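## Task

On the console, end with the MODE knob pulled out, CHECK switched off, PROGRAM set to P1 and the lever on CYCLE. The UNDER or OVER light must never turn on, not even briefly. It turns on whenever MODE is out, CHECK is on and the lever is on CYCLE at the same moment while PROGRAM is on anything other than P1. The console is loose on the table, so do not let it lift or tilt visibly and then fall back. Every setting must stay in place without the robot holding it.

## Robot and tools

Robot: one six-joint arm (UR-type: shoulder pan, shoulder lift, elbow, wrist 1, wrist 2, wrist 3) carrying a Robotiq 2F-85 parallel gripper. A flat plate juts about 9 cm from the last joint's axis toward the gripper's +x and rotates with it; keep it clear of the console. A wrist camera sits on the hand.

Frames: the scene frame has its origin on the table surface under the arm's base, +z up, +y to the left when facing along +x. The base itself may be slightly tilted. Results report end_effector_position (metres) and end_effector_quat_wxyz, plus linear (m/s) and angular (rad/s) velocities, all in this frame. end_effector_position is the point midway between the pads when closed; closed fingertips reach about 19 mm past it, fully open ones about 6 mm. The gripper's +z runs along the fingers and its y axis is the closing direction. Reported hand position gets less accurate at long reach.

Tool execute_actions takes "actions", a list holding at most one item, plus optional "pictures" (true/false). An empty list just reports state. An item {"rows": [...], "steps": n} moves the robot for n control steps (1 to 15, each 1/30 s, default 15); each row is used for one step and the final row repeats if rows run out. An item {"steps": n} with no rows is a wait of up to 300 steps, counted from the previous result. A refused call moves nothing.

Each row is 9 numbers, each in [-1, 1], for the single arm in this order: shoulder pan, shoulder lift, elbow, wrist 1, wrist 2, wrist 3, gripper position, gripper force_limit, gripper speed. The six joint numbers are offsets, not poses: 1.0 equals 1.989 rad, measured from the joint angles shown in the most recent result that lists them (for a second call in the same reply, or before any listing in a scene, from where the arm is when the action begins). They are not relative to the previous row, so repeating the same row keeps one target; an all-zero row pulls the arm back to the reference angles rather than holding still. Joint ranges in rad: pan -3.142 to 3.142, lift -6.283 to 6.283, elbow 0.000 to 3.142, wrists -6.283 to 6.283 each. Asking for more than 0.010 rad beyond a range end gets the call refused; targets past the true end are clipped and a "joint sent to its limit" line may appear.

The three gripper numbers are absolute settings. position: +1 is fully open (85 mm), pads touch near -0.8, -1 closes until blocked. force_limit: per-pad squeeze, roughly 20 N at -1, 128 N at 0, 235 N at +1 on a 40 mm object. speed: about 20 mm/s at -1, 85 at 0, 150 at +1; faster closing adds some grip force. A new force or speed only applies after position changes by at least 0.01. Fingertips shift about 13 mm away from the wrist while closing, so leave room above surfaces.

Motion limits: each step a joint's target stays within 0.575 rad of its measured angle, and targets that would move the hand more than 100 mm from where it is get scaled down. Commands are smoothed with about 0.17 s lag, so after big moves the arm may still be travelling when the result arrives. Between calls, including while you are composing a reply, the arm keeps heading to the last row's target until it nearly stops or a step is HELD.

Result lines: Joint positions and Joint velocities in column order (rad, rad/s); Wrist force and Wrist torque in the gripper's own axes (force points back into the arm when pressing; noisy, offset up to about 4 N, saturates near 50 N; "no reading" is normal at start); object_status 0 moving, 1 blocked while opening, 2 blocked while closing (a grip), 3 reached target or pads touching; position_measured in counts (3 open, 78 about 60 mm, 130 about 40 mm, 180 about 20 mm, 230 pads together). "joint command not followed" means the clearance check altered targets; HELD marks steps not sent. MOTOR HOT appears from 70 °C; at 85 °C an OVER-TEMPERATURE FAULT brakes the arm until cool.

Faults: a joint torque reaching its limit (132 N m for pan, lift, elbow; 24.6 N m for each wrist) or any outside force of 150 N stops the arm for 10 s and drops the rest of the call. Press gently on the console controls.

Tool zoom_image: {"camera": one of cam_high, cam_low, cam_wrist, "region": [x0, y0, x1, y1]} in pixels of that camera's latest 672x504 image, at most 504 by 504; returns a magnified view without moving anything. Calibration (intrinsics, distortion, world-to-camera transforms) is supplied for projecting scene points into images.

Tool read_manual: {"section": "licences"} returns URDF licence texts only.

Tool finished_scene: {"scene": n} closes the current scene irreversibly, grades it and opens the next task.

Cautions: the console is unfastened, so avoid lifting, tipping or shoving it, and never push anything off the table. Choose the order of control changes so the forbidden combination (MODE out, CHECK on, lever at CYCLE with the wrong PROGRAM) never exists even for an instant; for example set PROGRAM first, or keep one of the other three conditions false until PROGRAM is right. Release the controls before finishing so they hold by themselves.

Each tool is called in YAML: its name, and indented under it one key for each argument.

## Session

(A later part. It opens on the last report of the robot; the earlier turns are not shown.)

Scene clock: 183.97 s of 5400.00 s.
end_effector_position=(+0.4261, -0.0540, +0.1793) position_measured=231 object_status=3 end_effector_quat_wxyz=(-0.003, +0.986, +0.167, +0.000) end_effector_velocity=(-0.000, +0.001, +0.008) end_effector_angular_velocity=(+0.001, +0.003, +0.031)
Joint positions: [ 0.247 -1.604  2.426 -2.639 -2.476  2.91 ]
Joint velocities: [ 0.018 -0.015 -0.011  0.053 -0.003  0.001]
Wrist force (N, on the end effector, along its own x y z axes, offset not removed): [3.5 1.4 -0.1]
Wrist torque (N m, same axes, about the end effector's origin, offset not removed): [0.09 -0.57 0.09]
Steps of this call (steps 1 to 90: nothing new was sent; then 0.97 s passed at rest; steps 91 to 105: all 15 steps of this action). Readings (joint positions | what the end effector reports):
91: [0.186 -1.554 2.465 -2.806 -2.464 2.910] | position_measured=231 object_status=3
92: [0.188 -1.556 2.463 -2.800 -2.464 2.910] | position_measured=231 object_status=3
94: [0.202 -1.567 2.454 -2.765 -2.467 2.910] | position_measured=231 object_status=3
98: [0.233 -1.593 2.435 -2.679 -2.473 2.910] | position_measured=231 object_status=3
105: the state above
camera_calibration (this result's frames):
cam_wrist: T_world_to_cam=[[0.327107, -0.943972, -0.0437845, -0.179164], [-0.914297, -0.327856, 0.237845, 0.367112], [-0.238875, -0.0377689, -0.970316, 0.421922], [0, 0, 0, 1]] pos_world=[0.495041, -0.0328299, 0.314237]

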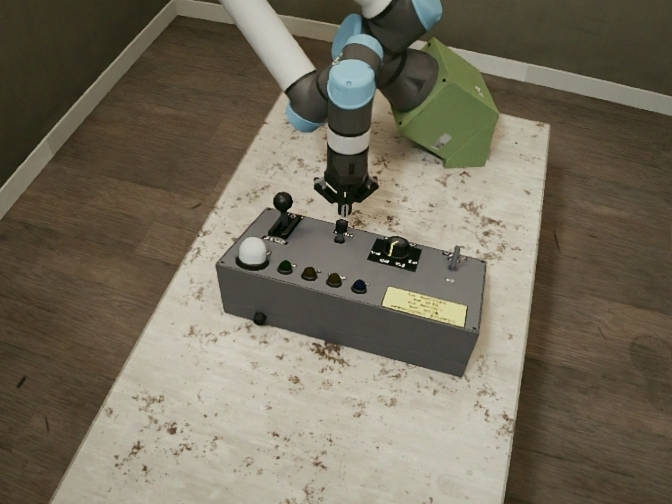

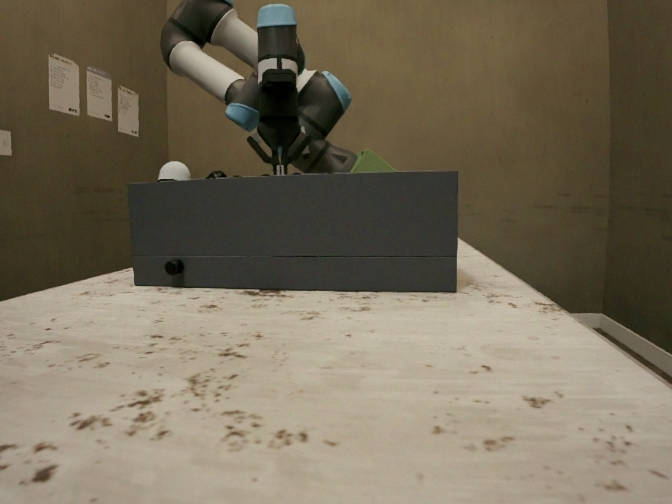

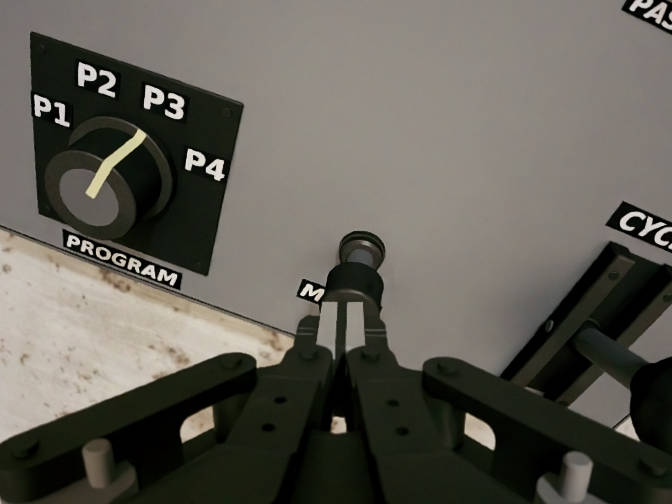

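execute_actions:
  actions:
    - {"rows": [[0,0,0,0,0,0,1,0,0],[0,0,0,0,0,0,1,0,0],[0,0,0,0,0,0,1,0,0],[-0.02,0.021,0.012,-0.057,0.0054,0,1,0,0],[-0.04,0.042,0.0235,-0.1136,0.0107,0,1,0,0],[-0.0595,0.0633,0.0352,-0.1704,0.0161,0,1,0,0]], "steps": 15}

Scene clock: 209.37 s of 5400.00 s.
end_effector_position=(+0.4183, -0.0478, +0.1526) position_measured=3 object_status=3 end_effector_quat_wxyz=(-0.007, +0.990, +0.137, -0.008) end_effector_velocity=(+0.000, -0.000, -0.000) end_effector_angular_velocity=(+0.000, -0.000, -0.000)
Joint positions: [ 0.194 -1.545  2.461 -2.768 -2.454  2.91 ]
Joint velocities: [-0.001 -0.    -0.    -0.     0.    -0.001]
Wrist force (N, on the end effector, along its own x y z axes, offset not removed): [2.2 2.7 1.3]
Wrist torque (N m, same axes, about the end effector's origin, offset not removed): [0.50 -0.31 -0.05]
FORCE FAULT: contact force on the arm reached its limit, and the arm stopped for 10 seconds. The contact can be on any part of the arm, not only on its tool. The arm's remaining commands of this call were not run. The arm holds still and accepts commands again. Move the arm away from the contact; if what it grips holds it there, let go first. Pushing or pulling that hard again can fault the arm again.
The stop began at step 99 of this call (marked STOPPED below). From that step on the arm followed nothing that you had sent. 7 steps, steps kept back included, did not run and will not run. Nothing is kept back now, and the robot has no last target.
Steps of this call (steps 1 to 15: the robot went on to your last target; steps 16 to 90: nothing new was sent; then 12.10 s passed at rest; steps 91 to 98: the first 8 steps of this action; steps 99 to 399: the stop). Readings (joint positions | what the end effector reports):
91: [0.249 -1.606 2.424 -2.633 -2.476 2.910] | position_measured=231 object_status=0
92: [0.249 -1.605 2.424 -2.633 -2.476 2.910] | position_measured=231 object_status=0
94: [0.247 -1.604 2.425 -2.636 -2.476 2.910] | position_measured=220 object_status=0
98: [0.192 -1.545 2.460 -2.766 -2.460 2.910] | position_measured=192 object_status=0
99: [0.192 -1.545 2.460 -2.770 -2.459 2.910] | position_measured=184 object_status=0 STOPPED
399: the state above
camera_calibration (this result's frames):
cam_wrist: T_world_to_cam=[[0.269455, -0.961439, -0.0550301, -0.146961], [-0.927829, -0.274491, 0.252562, 0.374402], [-0.257928, -0.0169954, -0.966015, 0.402694], [0, 0, 0, 1]] pos_world=[0.490847, -0.03168, 0.286362]

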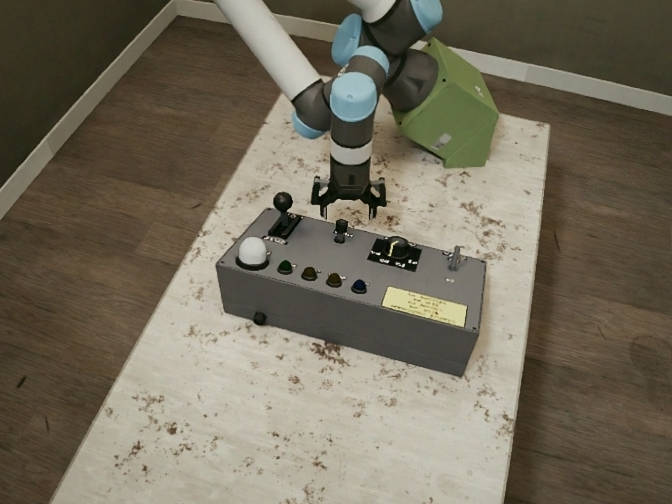

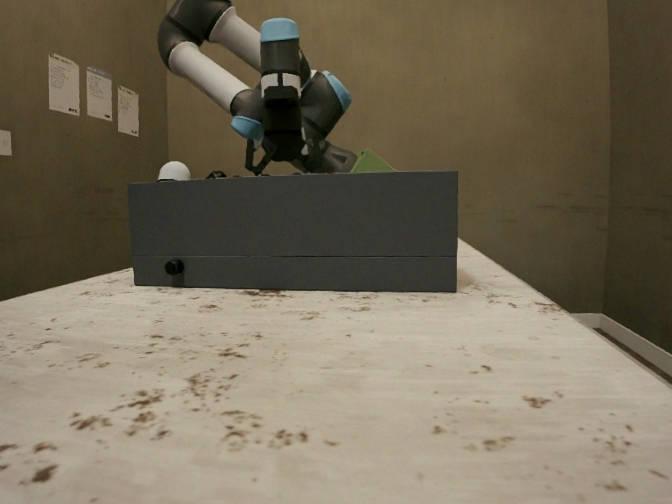

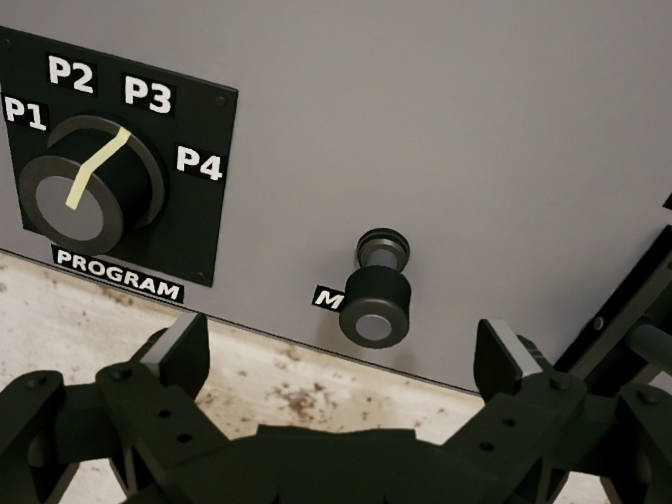

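execute_actions:
  actions:
    - {"rows": [[0.0266,-0.0297,-0.0176,0.0649,-0.0111,0,1,0,0]], "steps": 15}

Scene clock: 214.87 s of 5400.00 s.
end_effector_position=(+0.4261, -0.0540, +0.1790) position_measured=3 object_status=3 end_effector_quat_wxyz=(-0.003, +0.986, +0.166, +0.000) end_effector_velocity=(+0.001, -0.001, +0.005) end_effector_angular_velocity=(-0.001, -0.001, +0.014)
Joint positions: [ 0.246 -1.603  2.427 -2.642 -2.476  2.91 ]
Joint velocities: [ 0.009 -0.011 -0.006  0.027 -0.004 -0.001]
Wrist force (N, on the end effector, along its own x y z axes, offset not removed): [0.3 0.2 3.6]
Wrist torque (N m, same axes, about the end effector's origin, offset not removed): [-0.03 0.01 0.10]
Steps of this call (steps 1 to 90: nothing new was sent; then 2.00 s passed at rest; steps 91 to 105: all 15 steps of this action). Readings (joint positions | what the end effector reports):
91: [0.195 -1.546 2.460 -2.768 -2.455 2.910] | position_measured=3 object_status=3
92: [0.202 -1.553 2.455 -2.759 -2.458 2.910] | position_measured=3 object_status=3
94: [0.220 -1.574 2.443 -2.715 -2.465 2.910] | position_measured=3 object_status=3
98: [0.239 -1.595 2.431 -2.663 -2.473 2.910] | position_measured=3 object_status=3
105: the state above
camera_calibration (this result's frames):
cam_wrist: T_world_to_cam=[[0.325279, -0.944616, -0.0435282, -0.178512], [-0.915129, -0.326052, 0.237128, 0.36781], [-0.238187, -0.0372987, -0.970503, 0.421439], [0, 0, 0, 1]] pos_world=[0.495041, -0.0329805, 0.314019]

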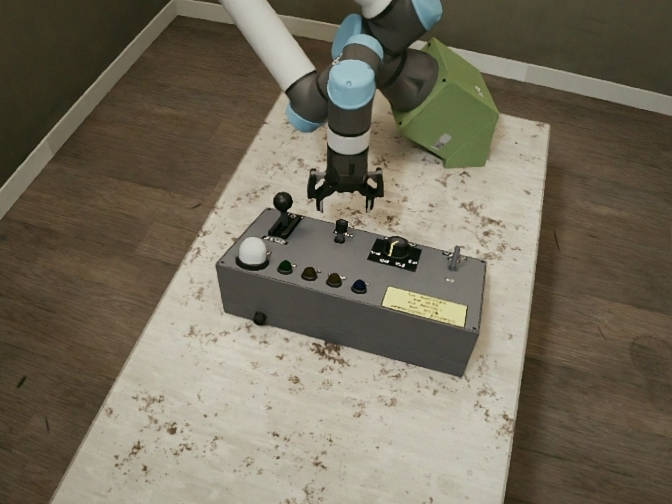

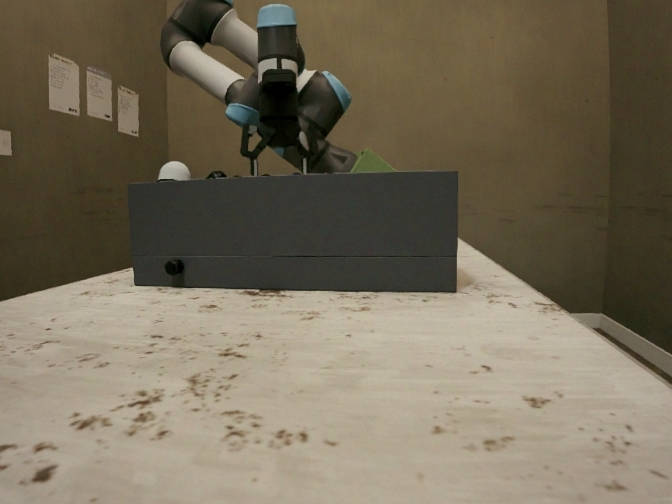

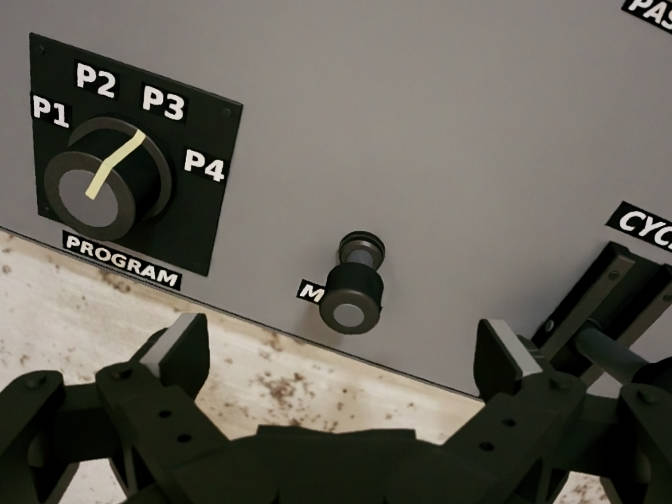

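execute_actions:
  actions:
    - {"rows": [[-0.015,0.016,0.009,-0.042,0.004,0,1,0,0],[-0.03,0.0314,0.0174,-0.0845,0.008,0,1,0,0]], "steps": 15}
  pictures: false

Scene clock: 219.40 s of 5400.00 s.
end_effector_position=(+0.4242, -0.0530, +0.1523) position_measured=3 object_status=3 end_effector_quat_wxyz=(-0.002, +0.993, +0.122, -0.000) end_effector_velocity=(-0.000, -0.000, -0.006) end_effector_angular_velocity=(-0.001, -0.002, -0.023)
Joint positions: [ 0.188 -1.542  2.46  -2.806 -2.46   2.91 ]
Joint velocities: [-0.013  0.014  0.007 -0.04   0.004  0.   ]
Wrist force (N, on the end effector, along its own x y z axes, offset not removed): [4.2 1.6 2.5]
Wrist torque (N m, same axes, about the end effector's origin, offset not removed): [0.31 -0.70 0.07]
Steps of this call (steps 1 to 15: the robot went on to your last target; steps 16 to 90: nothing new was sent; then 1.03 s passed at rest; steps 91 to 105: all 15 steps of this action). Readings (joint positions | what the end effector reports):
91: [0.247 -1.604 2.426 -2.640 -2.476 2.910] | position_measured=3 object_status=3
92: [0.242 -1.599 2.429 -2.649 -2.475 2.910] | position_measured=3 object_status=3
94: [0.222 -1.577 2.441 -2.700 -2.469 2.910] | position_measured=3 object_status=3
98: [0.198 -1.552 2.455 -2.775 -2.463 2.910] | position_measured=3 object_status=3
105: the state above

execute_actions:
  actions:
    - {"rows": [[-0.01,0.0107,0.006,-0.029,0.003,0,1,0,0],[-0.02,0.0215,0.012,-0.058,0.0055,0,1,0,0],[-0.03,0.0322,0.018,-0.0865,0.008,0,1,0,0]], "steps": 15}

Scene clock: 222.23 s of 5400.00 s.
end_effector_position=(+0.4195, -0.0544, +0.1270) position_measured=3 object_status=3 end_effector_quat_wxyz=(+0.000, +0.997, +0.078, +0.001) end_effector_velocity=(-0.001, -0.001, -0.006) end_effector_angular_velocity=(-0.002, -0.003, -0.024)
Joint positions: [ 0.13  -1.48   2.495 -2.973 -2.445  2.91 ]
Joint velocities: [-0.015  0.015  0.008 -0.044  0.003 -0.001]
Wrist force (N, on the end effector, along its own x y z axes, offset not removed): [2.8 0.4 0.9]
Wrist torque (N m, same axes, about the end effector's origin, offset not removed): [0.07 -0.29 -0.01]
Steps of this call (steps 1 to 15: the robot went on to your last target; steps 16 to 70: nothing new was sent; steps 71 to 85: all 15 steps of this action). Readings (joint positions | what the end effector reports):
71: [0.186 -1.540 2.461 -2.811 -2.460 2.910] | position_measured=3 object_status=3
72: [0.183 -1.537 2.464 -2.819 -2.458 2.910] | position_measured=3 object_status=3
74: [0.167 -1.519 2.474 -2.860 -2.454 2.910] | position_measured=3 object_status=3
78: [0.141 -1.492 2.489 -2.939 -2.447 2.910] | position_measured=3 object_status=3
85: the state above
camera_calibration (this result's frames):
cam_wrist: T_world_to_cam=[[0.153816, -0.987358, -0.038261, -0.110114], [-0.958381, -0.158503, 0.237452, 0.401143], [-0.240515, 0.000144732, -0.970645, 0.372363], [0, 0, 0, 1]] pos_world=[0.490944, -0.0451934, 0.261968]

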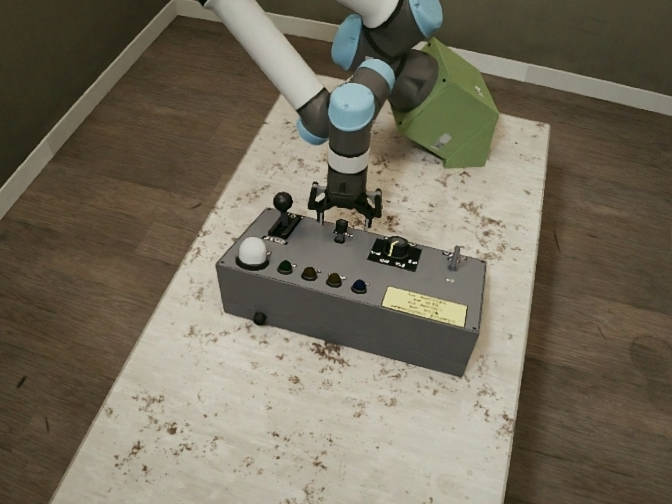

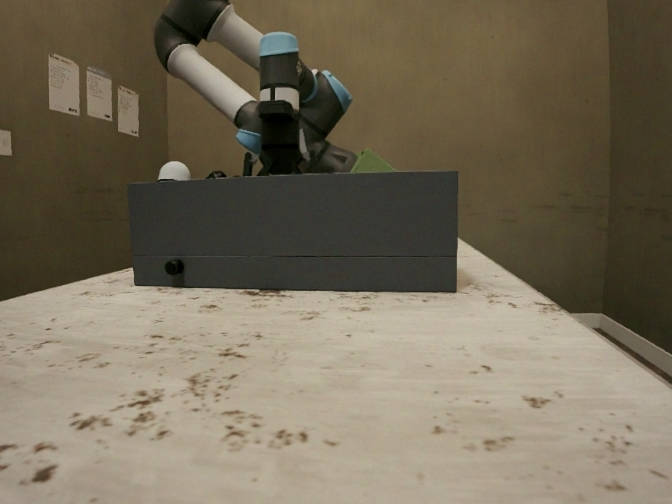

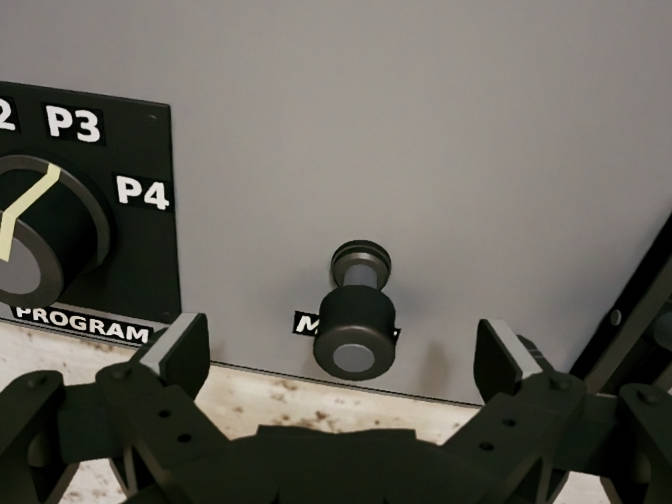

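No contact this time, and the knob is now between the fingers. I'm closing the gripper.

execute_actions:
  actions:
    - {"rows": [[0,0,0,0,0,0,-1,-0.3,0]], "steps": 15}
  pictures: false

execute_actions:
  actions:
    - {"steps": 20}
  pictures: false

Scene clock: 224.60 s of 5400.00 s.
end_effector_position=(+0.4195, -0.0544, +0.1270) position_measured=96 object_status=0 end_effector_quat_wxyz=(+0.000, +0.997, +0.078, +0.001) end_effector_velocity=(+0.000, -0.000, +0.000) end_effector_angular_velocity=(+0.000, -0.000, +0.001)
Joint positions: [ 0.13  -1.48   2.495 -2.973 -2.445  2.91 ]
Joint velocities: [ 0.001 -0.001 -0.     0.001  0.    -0.001]
Wrist force (N, on the end effector, along its own x y z axes, offset not removed): [3.5 2.3 -1.6]
Wrist torque (N m, same axes, about the end effector's origin, offset not removed): [0.35 -0.57 -0.02]
Steps of this call (steps 1 to 15: the robot went on to your last target; steps 16 to 56: nothing new was sent; steps 57 to 71: all 15 steps of this action). Readings (joint positions | what the end effector reports):
57: [0.128 -1.478 2.496 -2.978 -2.444 2.910] | position_measured=3 object_status=0
58: [0.128 -1.478 2.496 -2.977 -2.444 2.910] | position_measured=4 object_status=0
60: [0.129 -1.479 2.496 -2.975 -2.444 2.910] | position_measured=14 object_status=0
64: [0.130 -1.480 2.495 -2.973 -2.444 2.910] | position_measured=43 object_status=0
71: the state above

Scene clock: 234.97 s of 5400.00 s.
end_effector_position=(+0.4201, -0.0569, +0.1275) position_measured=172 object_status=2 end_effector_quat_wxyz=(+0.004, +0.997, +0.077, +0.001) end_effector_velocity=(+0.000, +0.000, +0.000) end_effector_angular_velocity=(+0.000, -0.000, +0.001)
Joint positions: [ 0.13  -1.481  2.495 -2.975 -2.451  2.91 ]
Joint velocities: [ 0.     0.    -0.    -0.    -0.    -0.001]
Wrist force (N, on the end effector, along its own x y z axes, offset not removed): [-14.9 50.0 -27.9]
Wrist torque (N m, same axes, about the end effector's origin, offset not removed): [-1.59 -0.13 0.83]
TORQUE FAULT: the external load on joint 5 (wrist 2) reached its load limit, and the arm stopped for 10 seconds. The arm's remaining commands of this call were not run. The arm holds where it stopped, with its grip as last carried out, and accepts commands again: back off and push less far. The arm stops again, at the same cost, whenever a joint's load reaches its limit.
The stop began at step 11 of this call (marked STOPPED below). From that step on the arm followed nothing that you had sent. Nothing is kept back now, and the robot has no last target.
Steps of this call (steps 1 to 10: the robot went on to your last target; steps 11 to 311: the stop). Readings (joint positions | what the end effector reports):
1: [0.130 -1.480 2.495 -2.973 -2.445 2.910] | position_measured=103 object_status=0
2: [0.130 -1.480 2.495 -2.973 -2.445 2.910] | position_measured=111 object_status=0
4: [0.130 -1.480 2.495 -2.973 -2.445 2.910] | position_measured=126 object_status=0
8: [0.130 -1.480 2.495 -2.973 -2.446 2.910] | position_measured=155 object_status=0
11: [0.130 -1.481 2.495 -2.974 -2.449 2.910] | position_measured=172 object_status=0 STOPPED
311: the state above

execute_actions:
  actions:
    - {"rows": [[0.004,-0.006,-0.003,0.0146,-0.0006,0,-1,-0.3,0],[0.008,-0.0114,-0.0065,0.029,-0.0012,0,-1,-0.3,0],[0.0126,-0.0171,-0.0097,0.0437,-0.0019,0,-1,-0.3,0],[0.0168,-0.0228,-0.013,0.0582,-0.0025,0,-1,-0.3,0],[0.021,-0.0285,-0.0162,0.0728,-0.0031,0,-1,-0.3,0]], "steps": 15}

Scene clock: 250.90 s of 5400.00 s.
end_effector_position=(+0.4251, -0.0569, +0.1469) position_measured=172 object_status=2 end_effector_quat_wxyz=(-0.001, +0.994, +0.109, -0.001) end_effector_velocity=(+0.002, -0.001, +0.007) end_effector_angular_velocity=(+0.003, +0.001, +0.022)
Joint positions: [ 0.17  -1.536  2.464 -2.836 -2.457  2.91 ]
Joint velocities: [ 0.013 -0.019 -0.012  0.048 -0.002 -0.001]
Wrist force (N, on the end effector, along its own x y z axes, offset not removed): [-37.4 17.7 8.1]
Wrist torque (N m, same axes, about the end effector's origin, offset not removed): [-0.59 -0.76 1.10]
Steps of this call (steps 1 to 90: nothing new was sent; then 12.43 s passed at rest; steps 91 to 105: all 15 steps of this action). Readings (joint positions | what the end effector reports):
91: [0.130 -1.482 2.495 -2.974 -2.451 2.910] | position_measured=172 object_status=2
92: [0.131 -1.484 2.493 -2.969 -2.451 2.910] | position_measured=172 object_status=2
94: [0.139 -1.493 2.488 -2.944 -2.452 2.910] | position_measured=172 object_status=2
98: [0.159 -1.521 2.472 -2.874 -2.455 2.910] | position_measured=172 object_status=2
105: the state above
camera_calibration (this result's frames):
cam_wrist: T_world_to_cam=[[0.21499, -0.975777, -0.04049, -0.137674], [-0.945937, -0.218367, 0.239829, 0.39241], [-0.242861, -0.0132598, -0.96997, 0.393156], [0, 0, 0, 1]] pos_world=[0.496277, -0.0434367, 0.281663]

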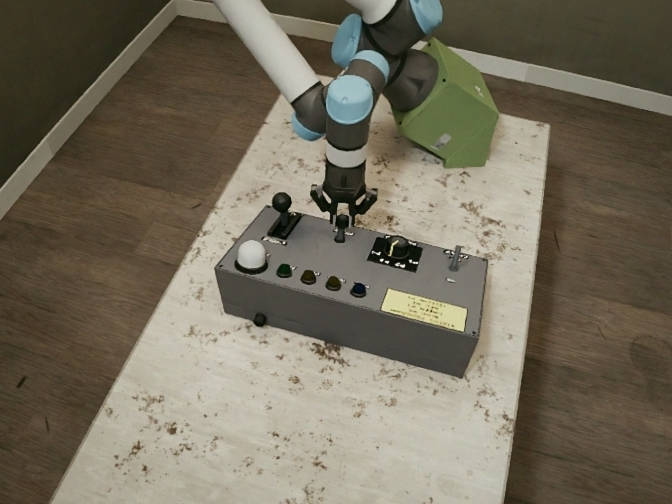

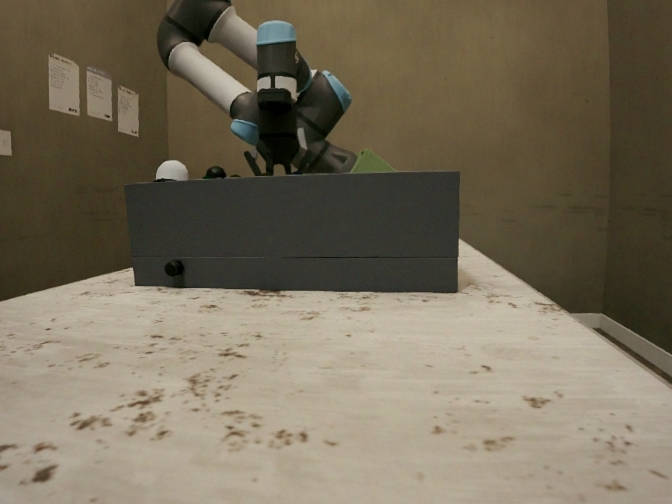

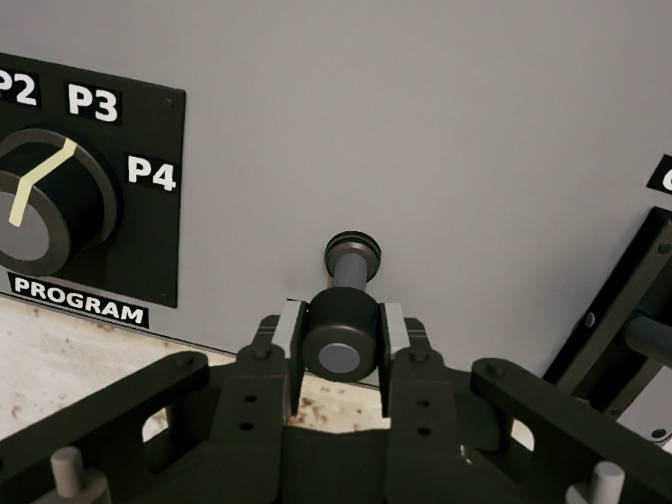

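execute_actions:
  actions:
    - {"rows": [[0.0065,-0.008,0.0012,0.015,-0.0013,0,-1,-0.3,0],[0.013,-0.0161,0.0025,0.0302,-0.0027,0,-1,-0.3,0]], "steps": 15}
  pictures: false

Scene clock: 258.57 s of 5400.00 s.
end_effector_position=(+0.4188, -0.0552, +0.1572) position_measured=172 object_status=2 end_effector_quat_wxyz=(-0.002, +0.992, +0.129, -0.001) end_effector_velocity=(-0.002, +0.000, +0.002) end_effector_angular_velocity=(+0.001, +0.000, +0.009)
Joint positions: [ 0.195 -1.567  2.469 -2.777 -2.462  2.91 ]
Joint velocities: [ 0.005 -0.006  0.002  0.011 -0.001 -0.   ]
Wrist force (N, on the end effector, along its own x y z axes, offset not removed): [9.0 5.6 47.0]
Wrist torque (N m, same axes, about the end effector's origin, offset not removed): [-0.36 -0.18 1.51]
Steps of this call (steps 1 to 15: the robot went on to your last target; steps 16 to 90: nothing new was sent; then 4.17 s passed at rest; steps 91 to 105: all 15 steps of this action). Readings (joint positions | what the end effector reports):
91: [0.172 -1.538 2.463 -2.829 -2.458 2.910] | position_measured=172 object_status=2
92: [0.174 -1.541 2.463 -2.825 -2.458 2.910] | position_measured=172 object_status=2
94: [0.182 -1.551 2.465 -2.808 -2.460 2.910] | position_measured=172 object_status=2
98: [0.192 -1.562 2.467 -2.786 -2.462 2.910] | position_measured=172 object_status=2
105: the state above

execute_actions:
  actions:
    - {"rows": [[-0.003,0.003,0,-0.006,0,0,1,0,0]], "steps": 15}

Scene clock: 261.63 s of 5400.00 s.
end_effector_position=(+0.4195, -0.0560, +0.1549) position_measured=80 object_status=0 end_effector_quat_wxyz=(-0.002, +0.992, +0.125, -0.002) end_effector_velocity=(+0.001, -0.000, -0.000) end_effector_angular_velocity=(-0.000, -0.000, -0.002)
Joint positions: [ 0.19  -1.561  2.469 -2.789 -2.462  2.91 ]
Joint velocities: [-0.001  0.001 -0.001 -0.002  0.    -0.   ]
Wrist force (N, on the end effector, along its own x y z axes, offset not removed): [-1.8 2.7 2.2]
Wrist torque (N m, same axes, about the end effector's origin, offset not removed): [0.42 0.47 0.00]
Steps of this call (steps 1 to 15: the robot went on to your last target; steps 16 to 77: nothing new was sent; steps 78 to 92: all 15 steps of this action). Readings (joint positions | what the end effector reports):
78: [0.196 -1.568 2.469 -2.776 -2.463 2.910] | position_measured=172 object_status=0
79: [0.195 -1.567 2.469 -2.778 -2.463 2.910] | position_measured=172 object_status=0
81: [0.193 -1.564 2.469 -2.782 -2.462 2.910] | position_measured=161 object_status=0
85: [0.191 -1.562 2.469 -2.787 -2.462 2.910] | position_measured=132 object_status=0
92: the state above
camera_calibration (this result's frames):
cam_wrist: T_world_to_cam=[[0.246184, -0.968313, -0.0420004, -0.147657], [-0.937881, -0.24893, 0.241689, 0.380012], [-0.244485, -0.0201084, -0.969444, 0.399807], [0, 0, 0, 1]] pos_world=[0.490503, -0.0403421, 0.289544]

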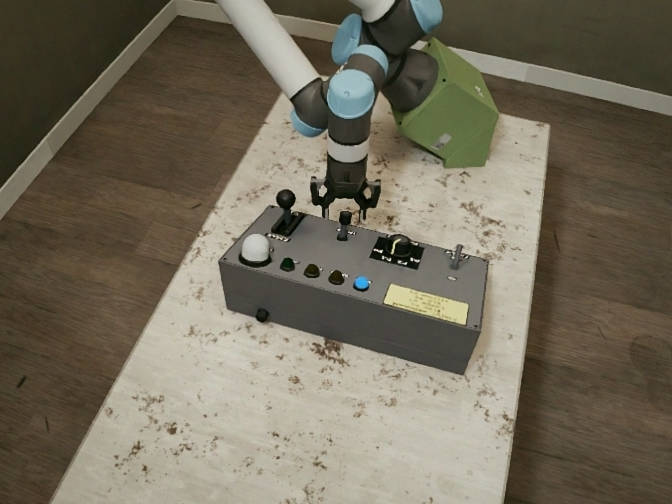

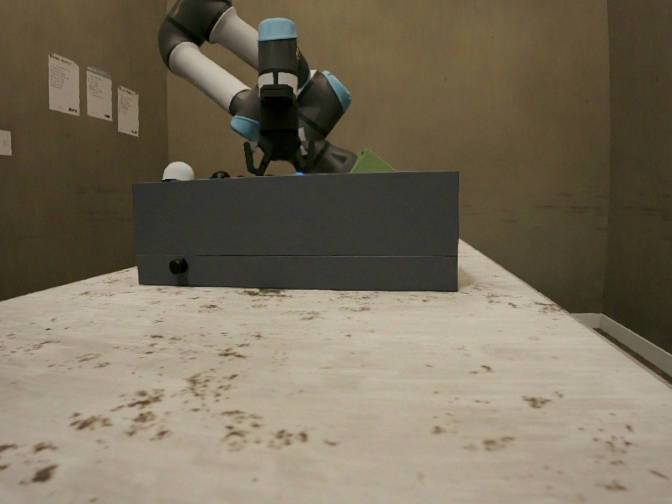

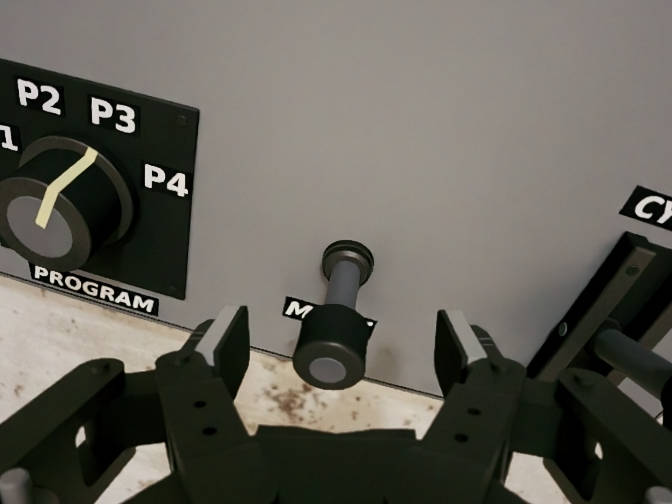

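execute_actions:
  actions:
    - {"rows": [[0.027,-0.022,-0.017,0.0735,-0.005,0,1,0,0],[0.0538,-0.0437,-0.0342,0.147,-0.0104,0,1,0,0]], "steps": 15}
  pictures: false

Scene clock: 276.53 s of 5400.00 s.
end_effector_position=(+0.4222, -0.0526, +0.1992) position_measured=3 object_status=3 end_effector_quat_wxyz=(-0.004, +0.978, +0.207, -0.002) end_effector_velocity=(-0.004, +0.001, +0.009) end_effector_angular_velocity=(-0.002, +0.010, +0.051)
Joint positions: [ 0.294 -1.646  2.402 -2.506 -2.483  2.91 ]
Joint velocities: [ 0.023 -0.019 -0.014  0.08  -0.004 -0.   ]
Wrist force (N, on the end effector, along its own x y z axes, offset not removed): [3.1 0.7 0.5]
Wrist torque (N m, same axes, about the end effector's origin, offset not removed): [0.03 -0.38 0.05]
Steps of this call (steps 1 to 15: the robot went on to your last target; steps 16 to 90: nothing new was sent; then 11.40 s passed at rest; steps 91 to 105: all 15 steps of this action). Readings (joint positions | what the end effector reports):
91: [0.190 -1.562 2.468 -2.788 -2.463 2.910] | position_measured=3 object_status=3
92: [0.197 -1.568 2.463 -2.779 -2.465 2.910] | position_measured=3 object_status=3
94: [0.232 -1.597 2.440 -2.711 -2.472 2.910] | position_measured=3 object_status=3
98: [0.276 -1.632 2.413 -2.567 -2.479 2.910] | position_measured=3 object_status=3
105: the state above

execute_actions:
  actions:
    - {"rows": [[0.0345,0.0995,-0.024,-0.0337,-0.0087,0,1,0,0]], "steps": 10}
  pictures: false

Scene clock: 281.07 s of 5400.00 s.
end_effector_position=(+0.4346, +0.0011, +0.1896) position_measured=3 object_status=3 end_effector_quat_wxyz=(-0.001, +0.968, +0.253, +0.001) end_effector_velocity=(-0.000, +0.062, -0.021) end_effector_angular_velocity=(-0.012, +0.017, +0.113)
Joint positions: [ 0.356 -1.471  2.359 -2.565 -2.499  2.91 ]
Joint velocities: [ 0.052  0.2   -0.035 -0.062 -0.012  0.   ]
Wrist force (N, on the end effector, along its own x y z axes, offset not removed): [0.9 1.9 1.9]
Wrist torque (N m, same axes, about the end effector's origin, offset not removed): [0.10 -0.14 0.04]
Steps of this call (steps 1 to 15: the robot went on to your last target; steps 16 to 90: nothing new was sent; then 1.20 s passed at rest; steps 91 to 100: all 10 steps of this action). Readings (joint positions | what the end effector reports):
91: [0.297 -1.648 2.400 -2.497 -2.484 2.910] | position_measured=3 object_status=3
92: [0.305 -1.639 2.394 -2.505 -2.486 2.910] | position_measured=3 object_status=3
94: [0.328 -1.579 2.378 -2.532 -2.492 2.910] | position_measured=3 object_status=3
98: [0.352 -1.489 2.362 -2.560 -2.497 2.910] | position_measured=3 object_status=3
100: the state above

execute_actions:
  actions:
    - {"rows": [[0.0377,0.111,-0.0266,-0.0377,-0.0093,0,1,0,0]], "steps": 15}

Scene clock: 283.60 s of 5400.00 s.
end_effector_position=(+0.4359, +0.0724, +0.1747) position_measured=3 object_status=3 end_effector_quat_wxyz=(+0.006, +0.951, +0.308, +0.004) end_effector_velocity=(-0.003, +0.015, -0.005) end_effector_angular_velocity=(-0.004, +0.003, +0.027)
Joint positions: [ 0.43  -1.256  2.307 -2.639 -2.517  2.91 ]
Joint velocities: [ 0.013  0.046 -0.009 -0.013 -0.003  0.   ]
Wrist force (N, on the end effector, along its own x y z axes, offset not removed): [-0.5 0.1 -0.3]
Wrist torque (N m, same axes, about the end effector's origin, offset not removed): [0.07 0.15 0.13]
Steps of this call (steps 1 to 30: the robot went on to your last target; steps 31 to 61: nothing new was sent; steps 62 to 76: all 15 steps of this action). Readings (joint positions | what the end effector reports):
62: [0.363 -1.447 2.354 -2.573 -2.500 2.910] | position_measured=3 object_status=3
63: [0.371 -1.438 2.347 -2.581 -2.503 2.910] | position_measured=3 object_status=3
65: [0.395 -1.379 2.330 -2.605 -2.509 2.910] | position_measured=3 object_status=3
69: [0.420 -1.291 2.314 -2.629 -2.514 2.910] | position_measured=3 object_status=3
76: the state above
camera_calibration (this result's frames):
cam_wrist: T_world_to_cam=[[0.585361, -0.810386, -0.0250255, -0.188804], [-0.784399, -0.573859, 0.235378, 0.380267], [-0.205108, -0.118151, -0.971582, 0.415893], [0, 0, 0, 1]] pos_world=[0.494103, 0.114354, 0.309842]

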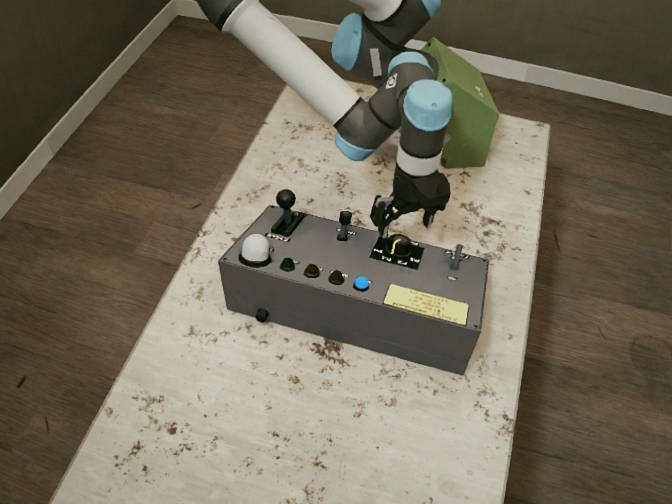

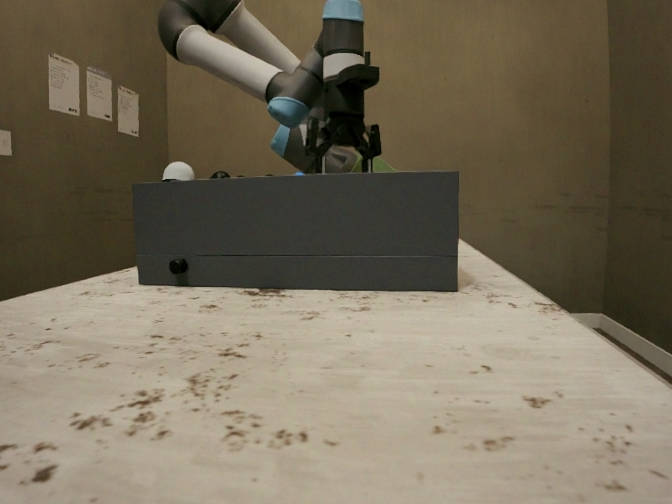

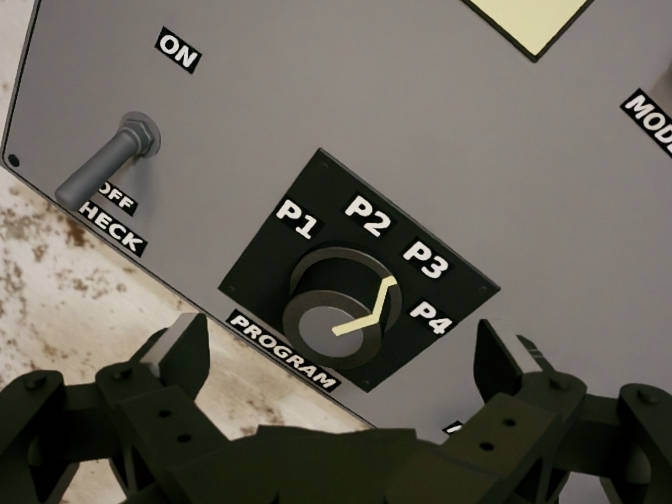

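execute_actions:
  actions:
    - {"rows": [[-0.0133,0.0117,0.0085,-0.037,0.0025,0,1,0,0],[-0.0266,0.0234,0.017,-0.0739,0.005,0,1,0,0],[-0.04,0.035,0.0254,-0.1108,0.0076,0,1,0,0],[-0.0531,0.0468,0.0339,-0.1477,0.0101,0,1,0,0]], "steps": 15}

Scene clock: 289.07 s of 5400.00 s.
end_effector_position=(+0.4265, +0.0680, +0.1250) position_measured=3 object_status=3 end_effector_quat_wxyz=(+0.000, +0.973, +0.230, +0.001) end_effector_velocity=(-0.001, -0.004, -0.013) end_effector_angular_velocity=(+0.003, -0.006, -0.059)
Joint positions: [ 0.328 -1.166  2.372 -2.922 -2.497  2.91 ]
Joint velocities: [-0.031  0.026  0.019 -0.096  0.006 -0.001]
Wrist force (N, on the end effector, along its own x y z axes, offset not removed): [1.6 -2.2 -0.4]
Wrist torque (N m, same axes, about the end effector's origin, offset not removed): [-0.41 -0.30 0.07]
Steps of this call (steps 1 to 15: the robot went on to your last target; steps 16 to 90: nothing new was sent; then 1.97 s passed at rest; steps 91 to 105: all 15 steps of this action). Readings (joint positions | what the end effector reports):
91: [0.431 -1.250 2.306 -2.641 -2.517 2.910] | position_measured=3 object_status=3
92: [0.426 -1.247 2.309 -2.650 -2.516 2.910] | position_measured=3 object_status=3
94: [0.404 -1.229 2.324 -2.701 -2.511 2.910] | position_measured=3 object_status=3
98: [0.352 -1.185 2.357 -2.848 -2.502 2.910] | position_measured=3 object_status=3
105: the state above
camera_calibration (this result's frames):
cam_wrist: T_world_to_cam=[[0.446046, -0.894213, -0.0377679, -0.121394], [-0.865133, -0.441584, 0.237798, 0.407258], [-0.22932, -0.0733946, -0.97058, 0.372293], [0, 0, 0, 1]] pos_world=[0.491854, 0.0986109, 0.25991]

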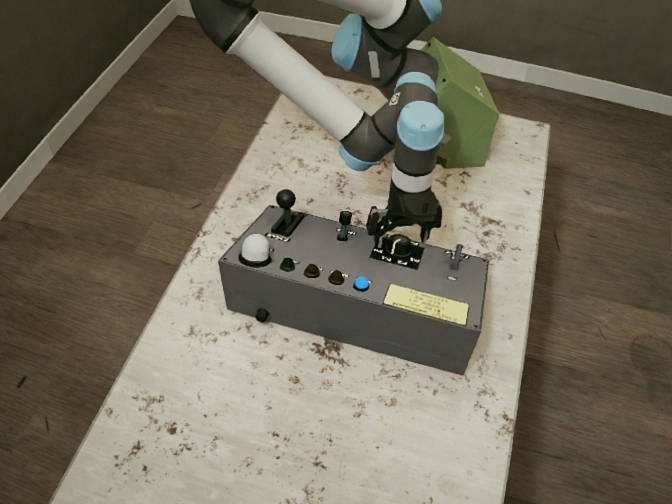

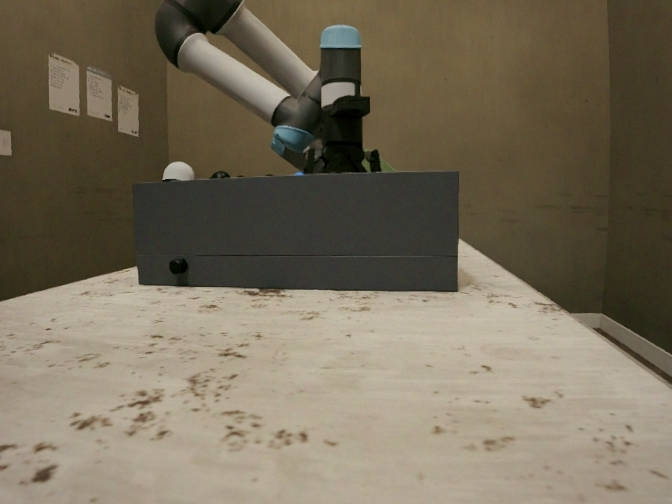

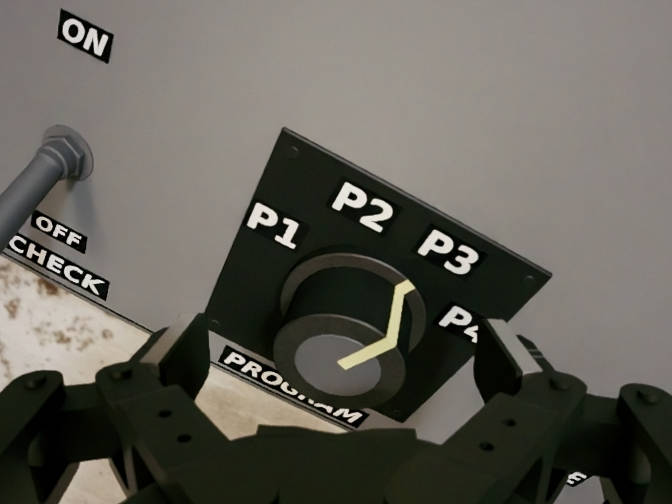

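execute_actions:
  actions:
    - {"rows": [[0,0,0,0,0,0,-1,-0.6,0]], "steps": 15}
  pictures: false

execute_actions:
  actions:
    - {"steps": 15}
  pictures: false

Scene clock: 292.23 s of 5400.00 s.
end_effector_position=(+0.4265, +0.0680, +0.1249) position_measured=96 object_status=0 end_effector_quat_wxyz=(+0.000, +0.973, +0.230, +0.001) end_effector_velocity=(-0.000, +0.000, +0.000) end_effector_angular_velocity=(+0.000, -0.000, +0.002)
Joint positions: [ 0.328 -1.166  2.372 -2.922 -2.497  2.91 ]
Joint velocities: [ 0.001 -0.001 -0.     0.002 -0.    -0.001]
Wrist force (N, on the end effector, along its own x y z axes, offset not removed): [-1.7 3.0 1.0]
Wrist torque (N m, same axes, about the end effector's origin, offset not removed): [0.47 0.30 0.09]
Steps of this call (steps 1 to 30: the robot went on to your last target; steps 31 to 80: nothing new was sent; steps 81 to 95: all 15 steps of this action). Readings (joint positions | what the end effector reports):
81: [0.324 -1.163 2.374 -2.933 -2.497 2.910] | position_measured=3 object_status=0
82: [0.325 -1.163 2.374 -2.931 -2.497 2.910] | position_measured=4 object_status=0
84: [0.326 -1.164 2.374 -2.927 -2.497 2.910] | position_measured=14 object_status=0
88: [0.327 -1.165 2.373 -2.923 -2.497 2.910] | position_measured=43 object_status=0
95: the state above

Scene clock: 292.73 s of 5400.00 s.
end_effector_position=(+0.4266, +0.0680, +0.1250) position_measured=122 object_status=2 end_effector_quat_wxyz=(+0.000, +0.973, +0.230, +0.001) end_effector_velocity=(-0.000, +0.000, -0.000) end_effector_angular_velocity=(+0.000, +0.000, +0.001)
Joint positions: [ 0.328 -1.166  2.372 -2.922 -2.497  2.91 ]
Joint velocities: [ 0.     0.     0.     0.     0.    -0.001]
Wrist force (N, on the end effector, along its own x y z axes, offset not removed): [-8.2 -1.2 -28.7]
Wrist torque (N m, same axes, about the end effector's origin, offset not removed): [-0.49 -0.04 0.04]
Steps of this call (steps 1 to 15: the robot went on to your last target). Readings (joint positions | what the end effector reports):
1: [0.328 -1.166 2.372 -2.922 -2.497 2.910] | position_measured=103 object_status=0
2: [0.328 -1.166 2.372 -2.922 -2.497 2.910] | position_measured=111 object_status=0
4: [0.328 -1.166 2.372 -2.922 -2.497 2.910] | position_measured=122 object_status=0
8: [0.328 -1.166 2.372 -2.922 -2.497 2.910] | position_measured=122 object_status=0
15: the state above
The arm was judged still, so your last target was given up. Only a new action makes it travel on or press farther. Fingers that are still opening or closing keep moving.

execute_actions:
  actions:
    - {"rows": [[0,0,0,0,0,-0.32,-1,-0.6,0]], "steps": 15}

Scene clock: 297.53 s of 5400.00 s.
end_effector_position=(+0.4263, +0.0683, +0.1249) position_measured=122 object_status=2 end_effector_quat_wxyz=(+0.000, +0.862, +0.507, +0.000) end_effector_velocity=(+0.000, -0.001, +0.000) end_effector_angular_velocity=(-0.003, -0.001, +0.327)
Joint positions: [ 0.328 -1.166  2.372 -2.921 -2.497  2.312]
Joint velocities: [ 0.    -0.     0.    -0.    -0.003 -0.327]
Wrist force (N, on the end effector, along its own x y z axes, offset not removed): [17.3 -50.0 -28.3]
Wrist torque (N m, same axes, about the end effector's origin, offset not removed): [1.45 -0.31 0.85]
Steps of this call (steps 1 to 90: nothing new was sent; then 1.30 s passed at rest; steps 91 to 105: all 15 steps of this action). Readings (joint positions | what the end effector reports):
91: [0.328 -1.166 2.372 -2.922 -2.497 2.910] | position_measured=122 object_status=2
92: [0.328 -1.166 2.372 -2.922 -2.497 2.901] | position_measured=122 object_status=2
94: [0.328 -1.166 2.372 -2.922 -2.497 2.832] | position_measured=122 object_status=2
98: [0.328 -1.166 2.372 -2.921 -2.497 2.560] | position_measured=122 object_status=2
105: the state above
camera_calibration (this result's frames):
cam_wrist: T_world_to_cam=[[0.872506, -0.487133, -0.0378771, -0.330701], [-0.465525, -0.852337, 0.238346, 0.264779], [-0.14839, -0.190326, -0.970441, 0.345673], [0, 0, 0, 1]] pos_world=[0.463094, 0.130376, 0.25982]

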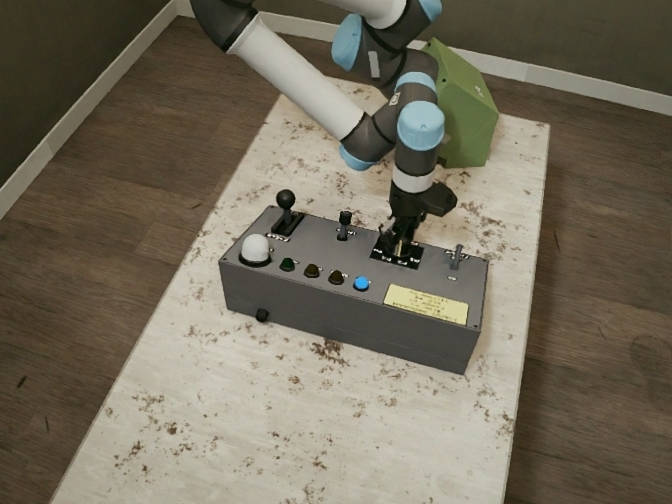

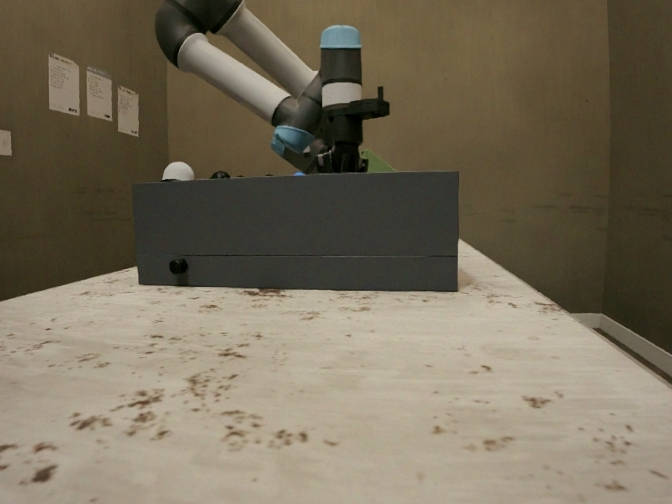

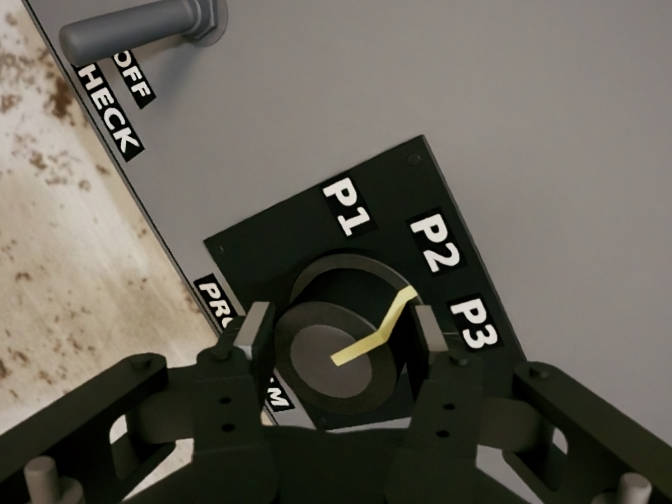

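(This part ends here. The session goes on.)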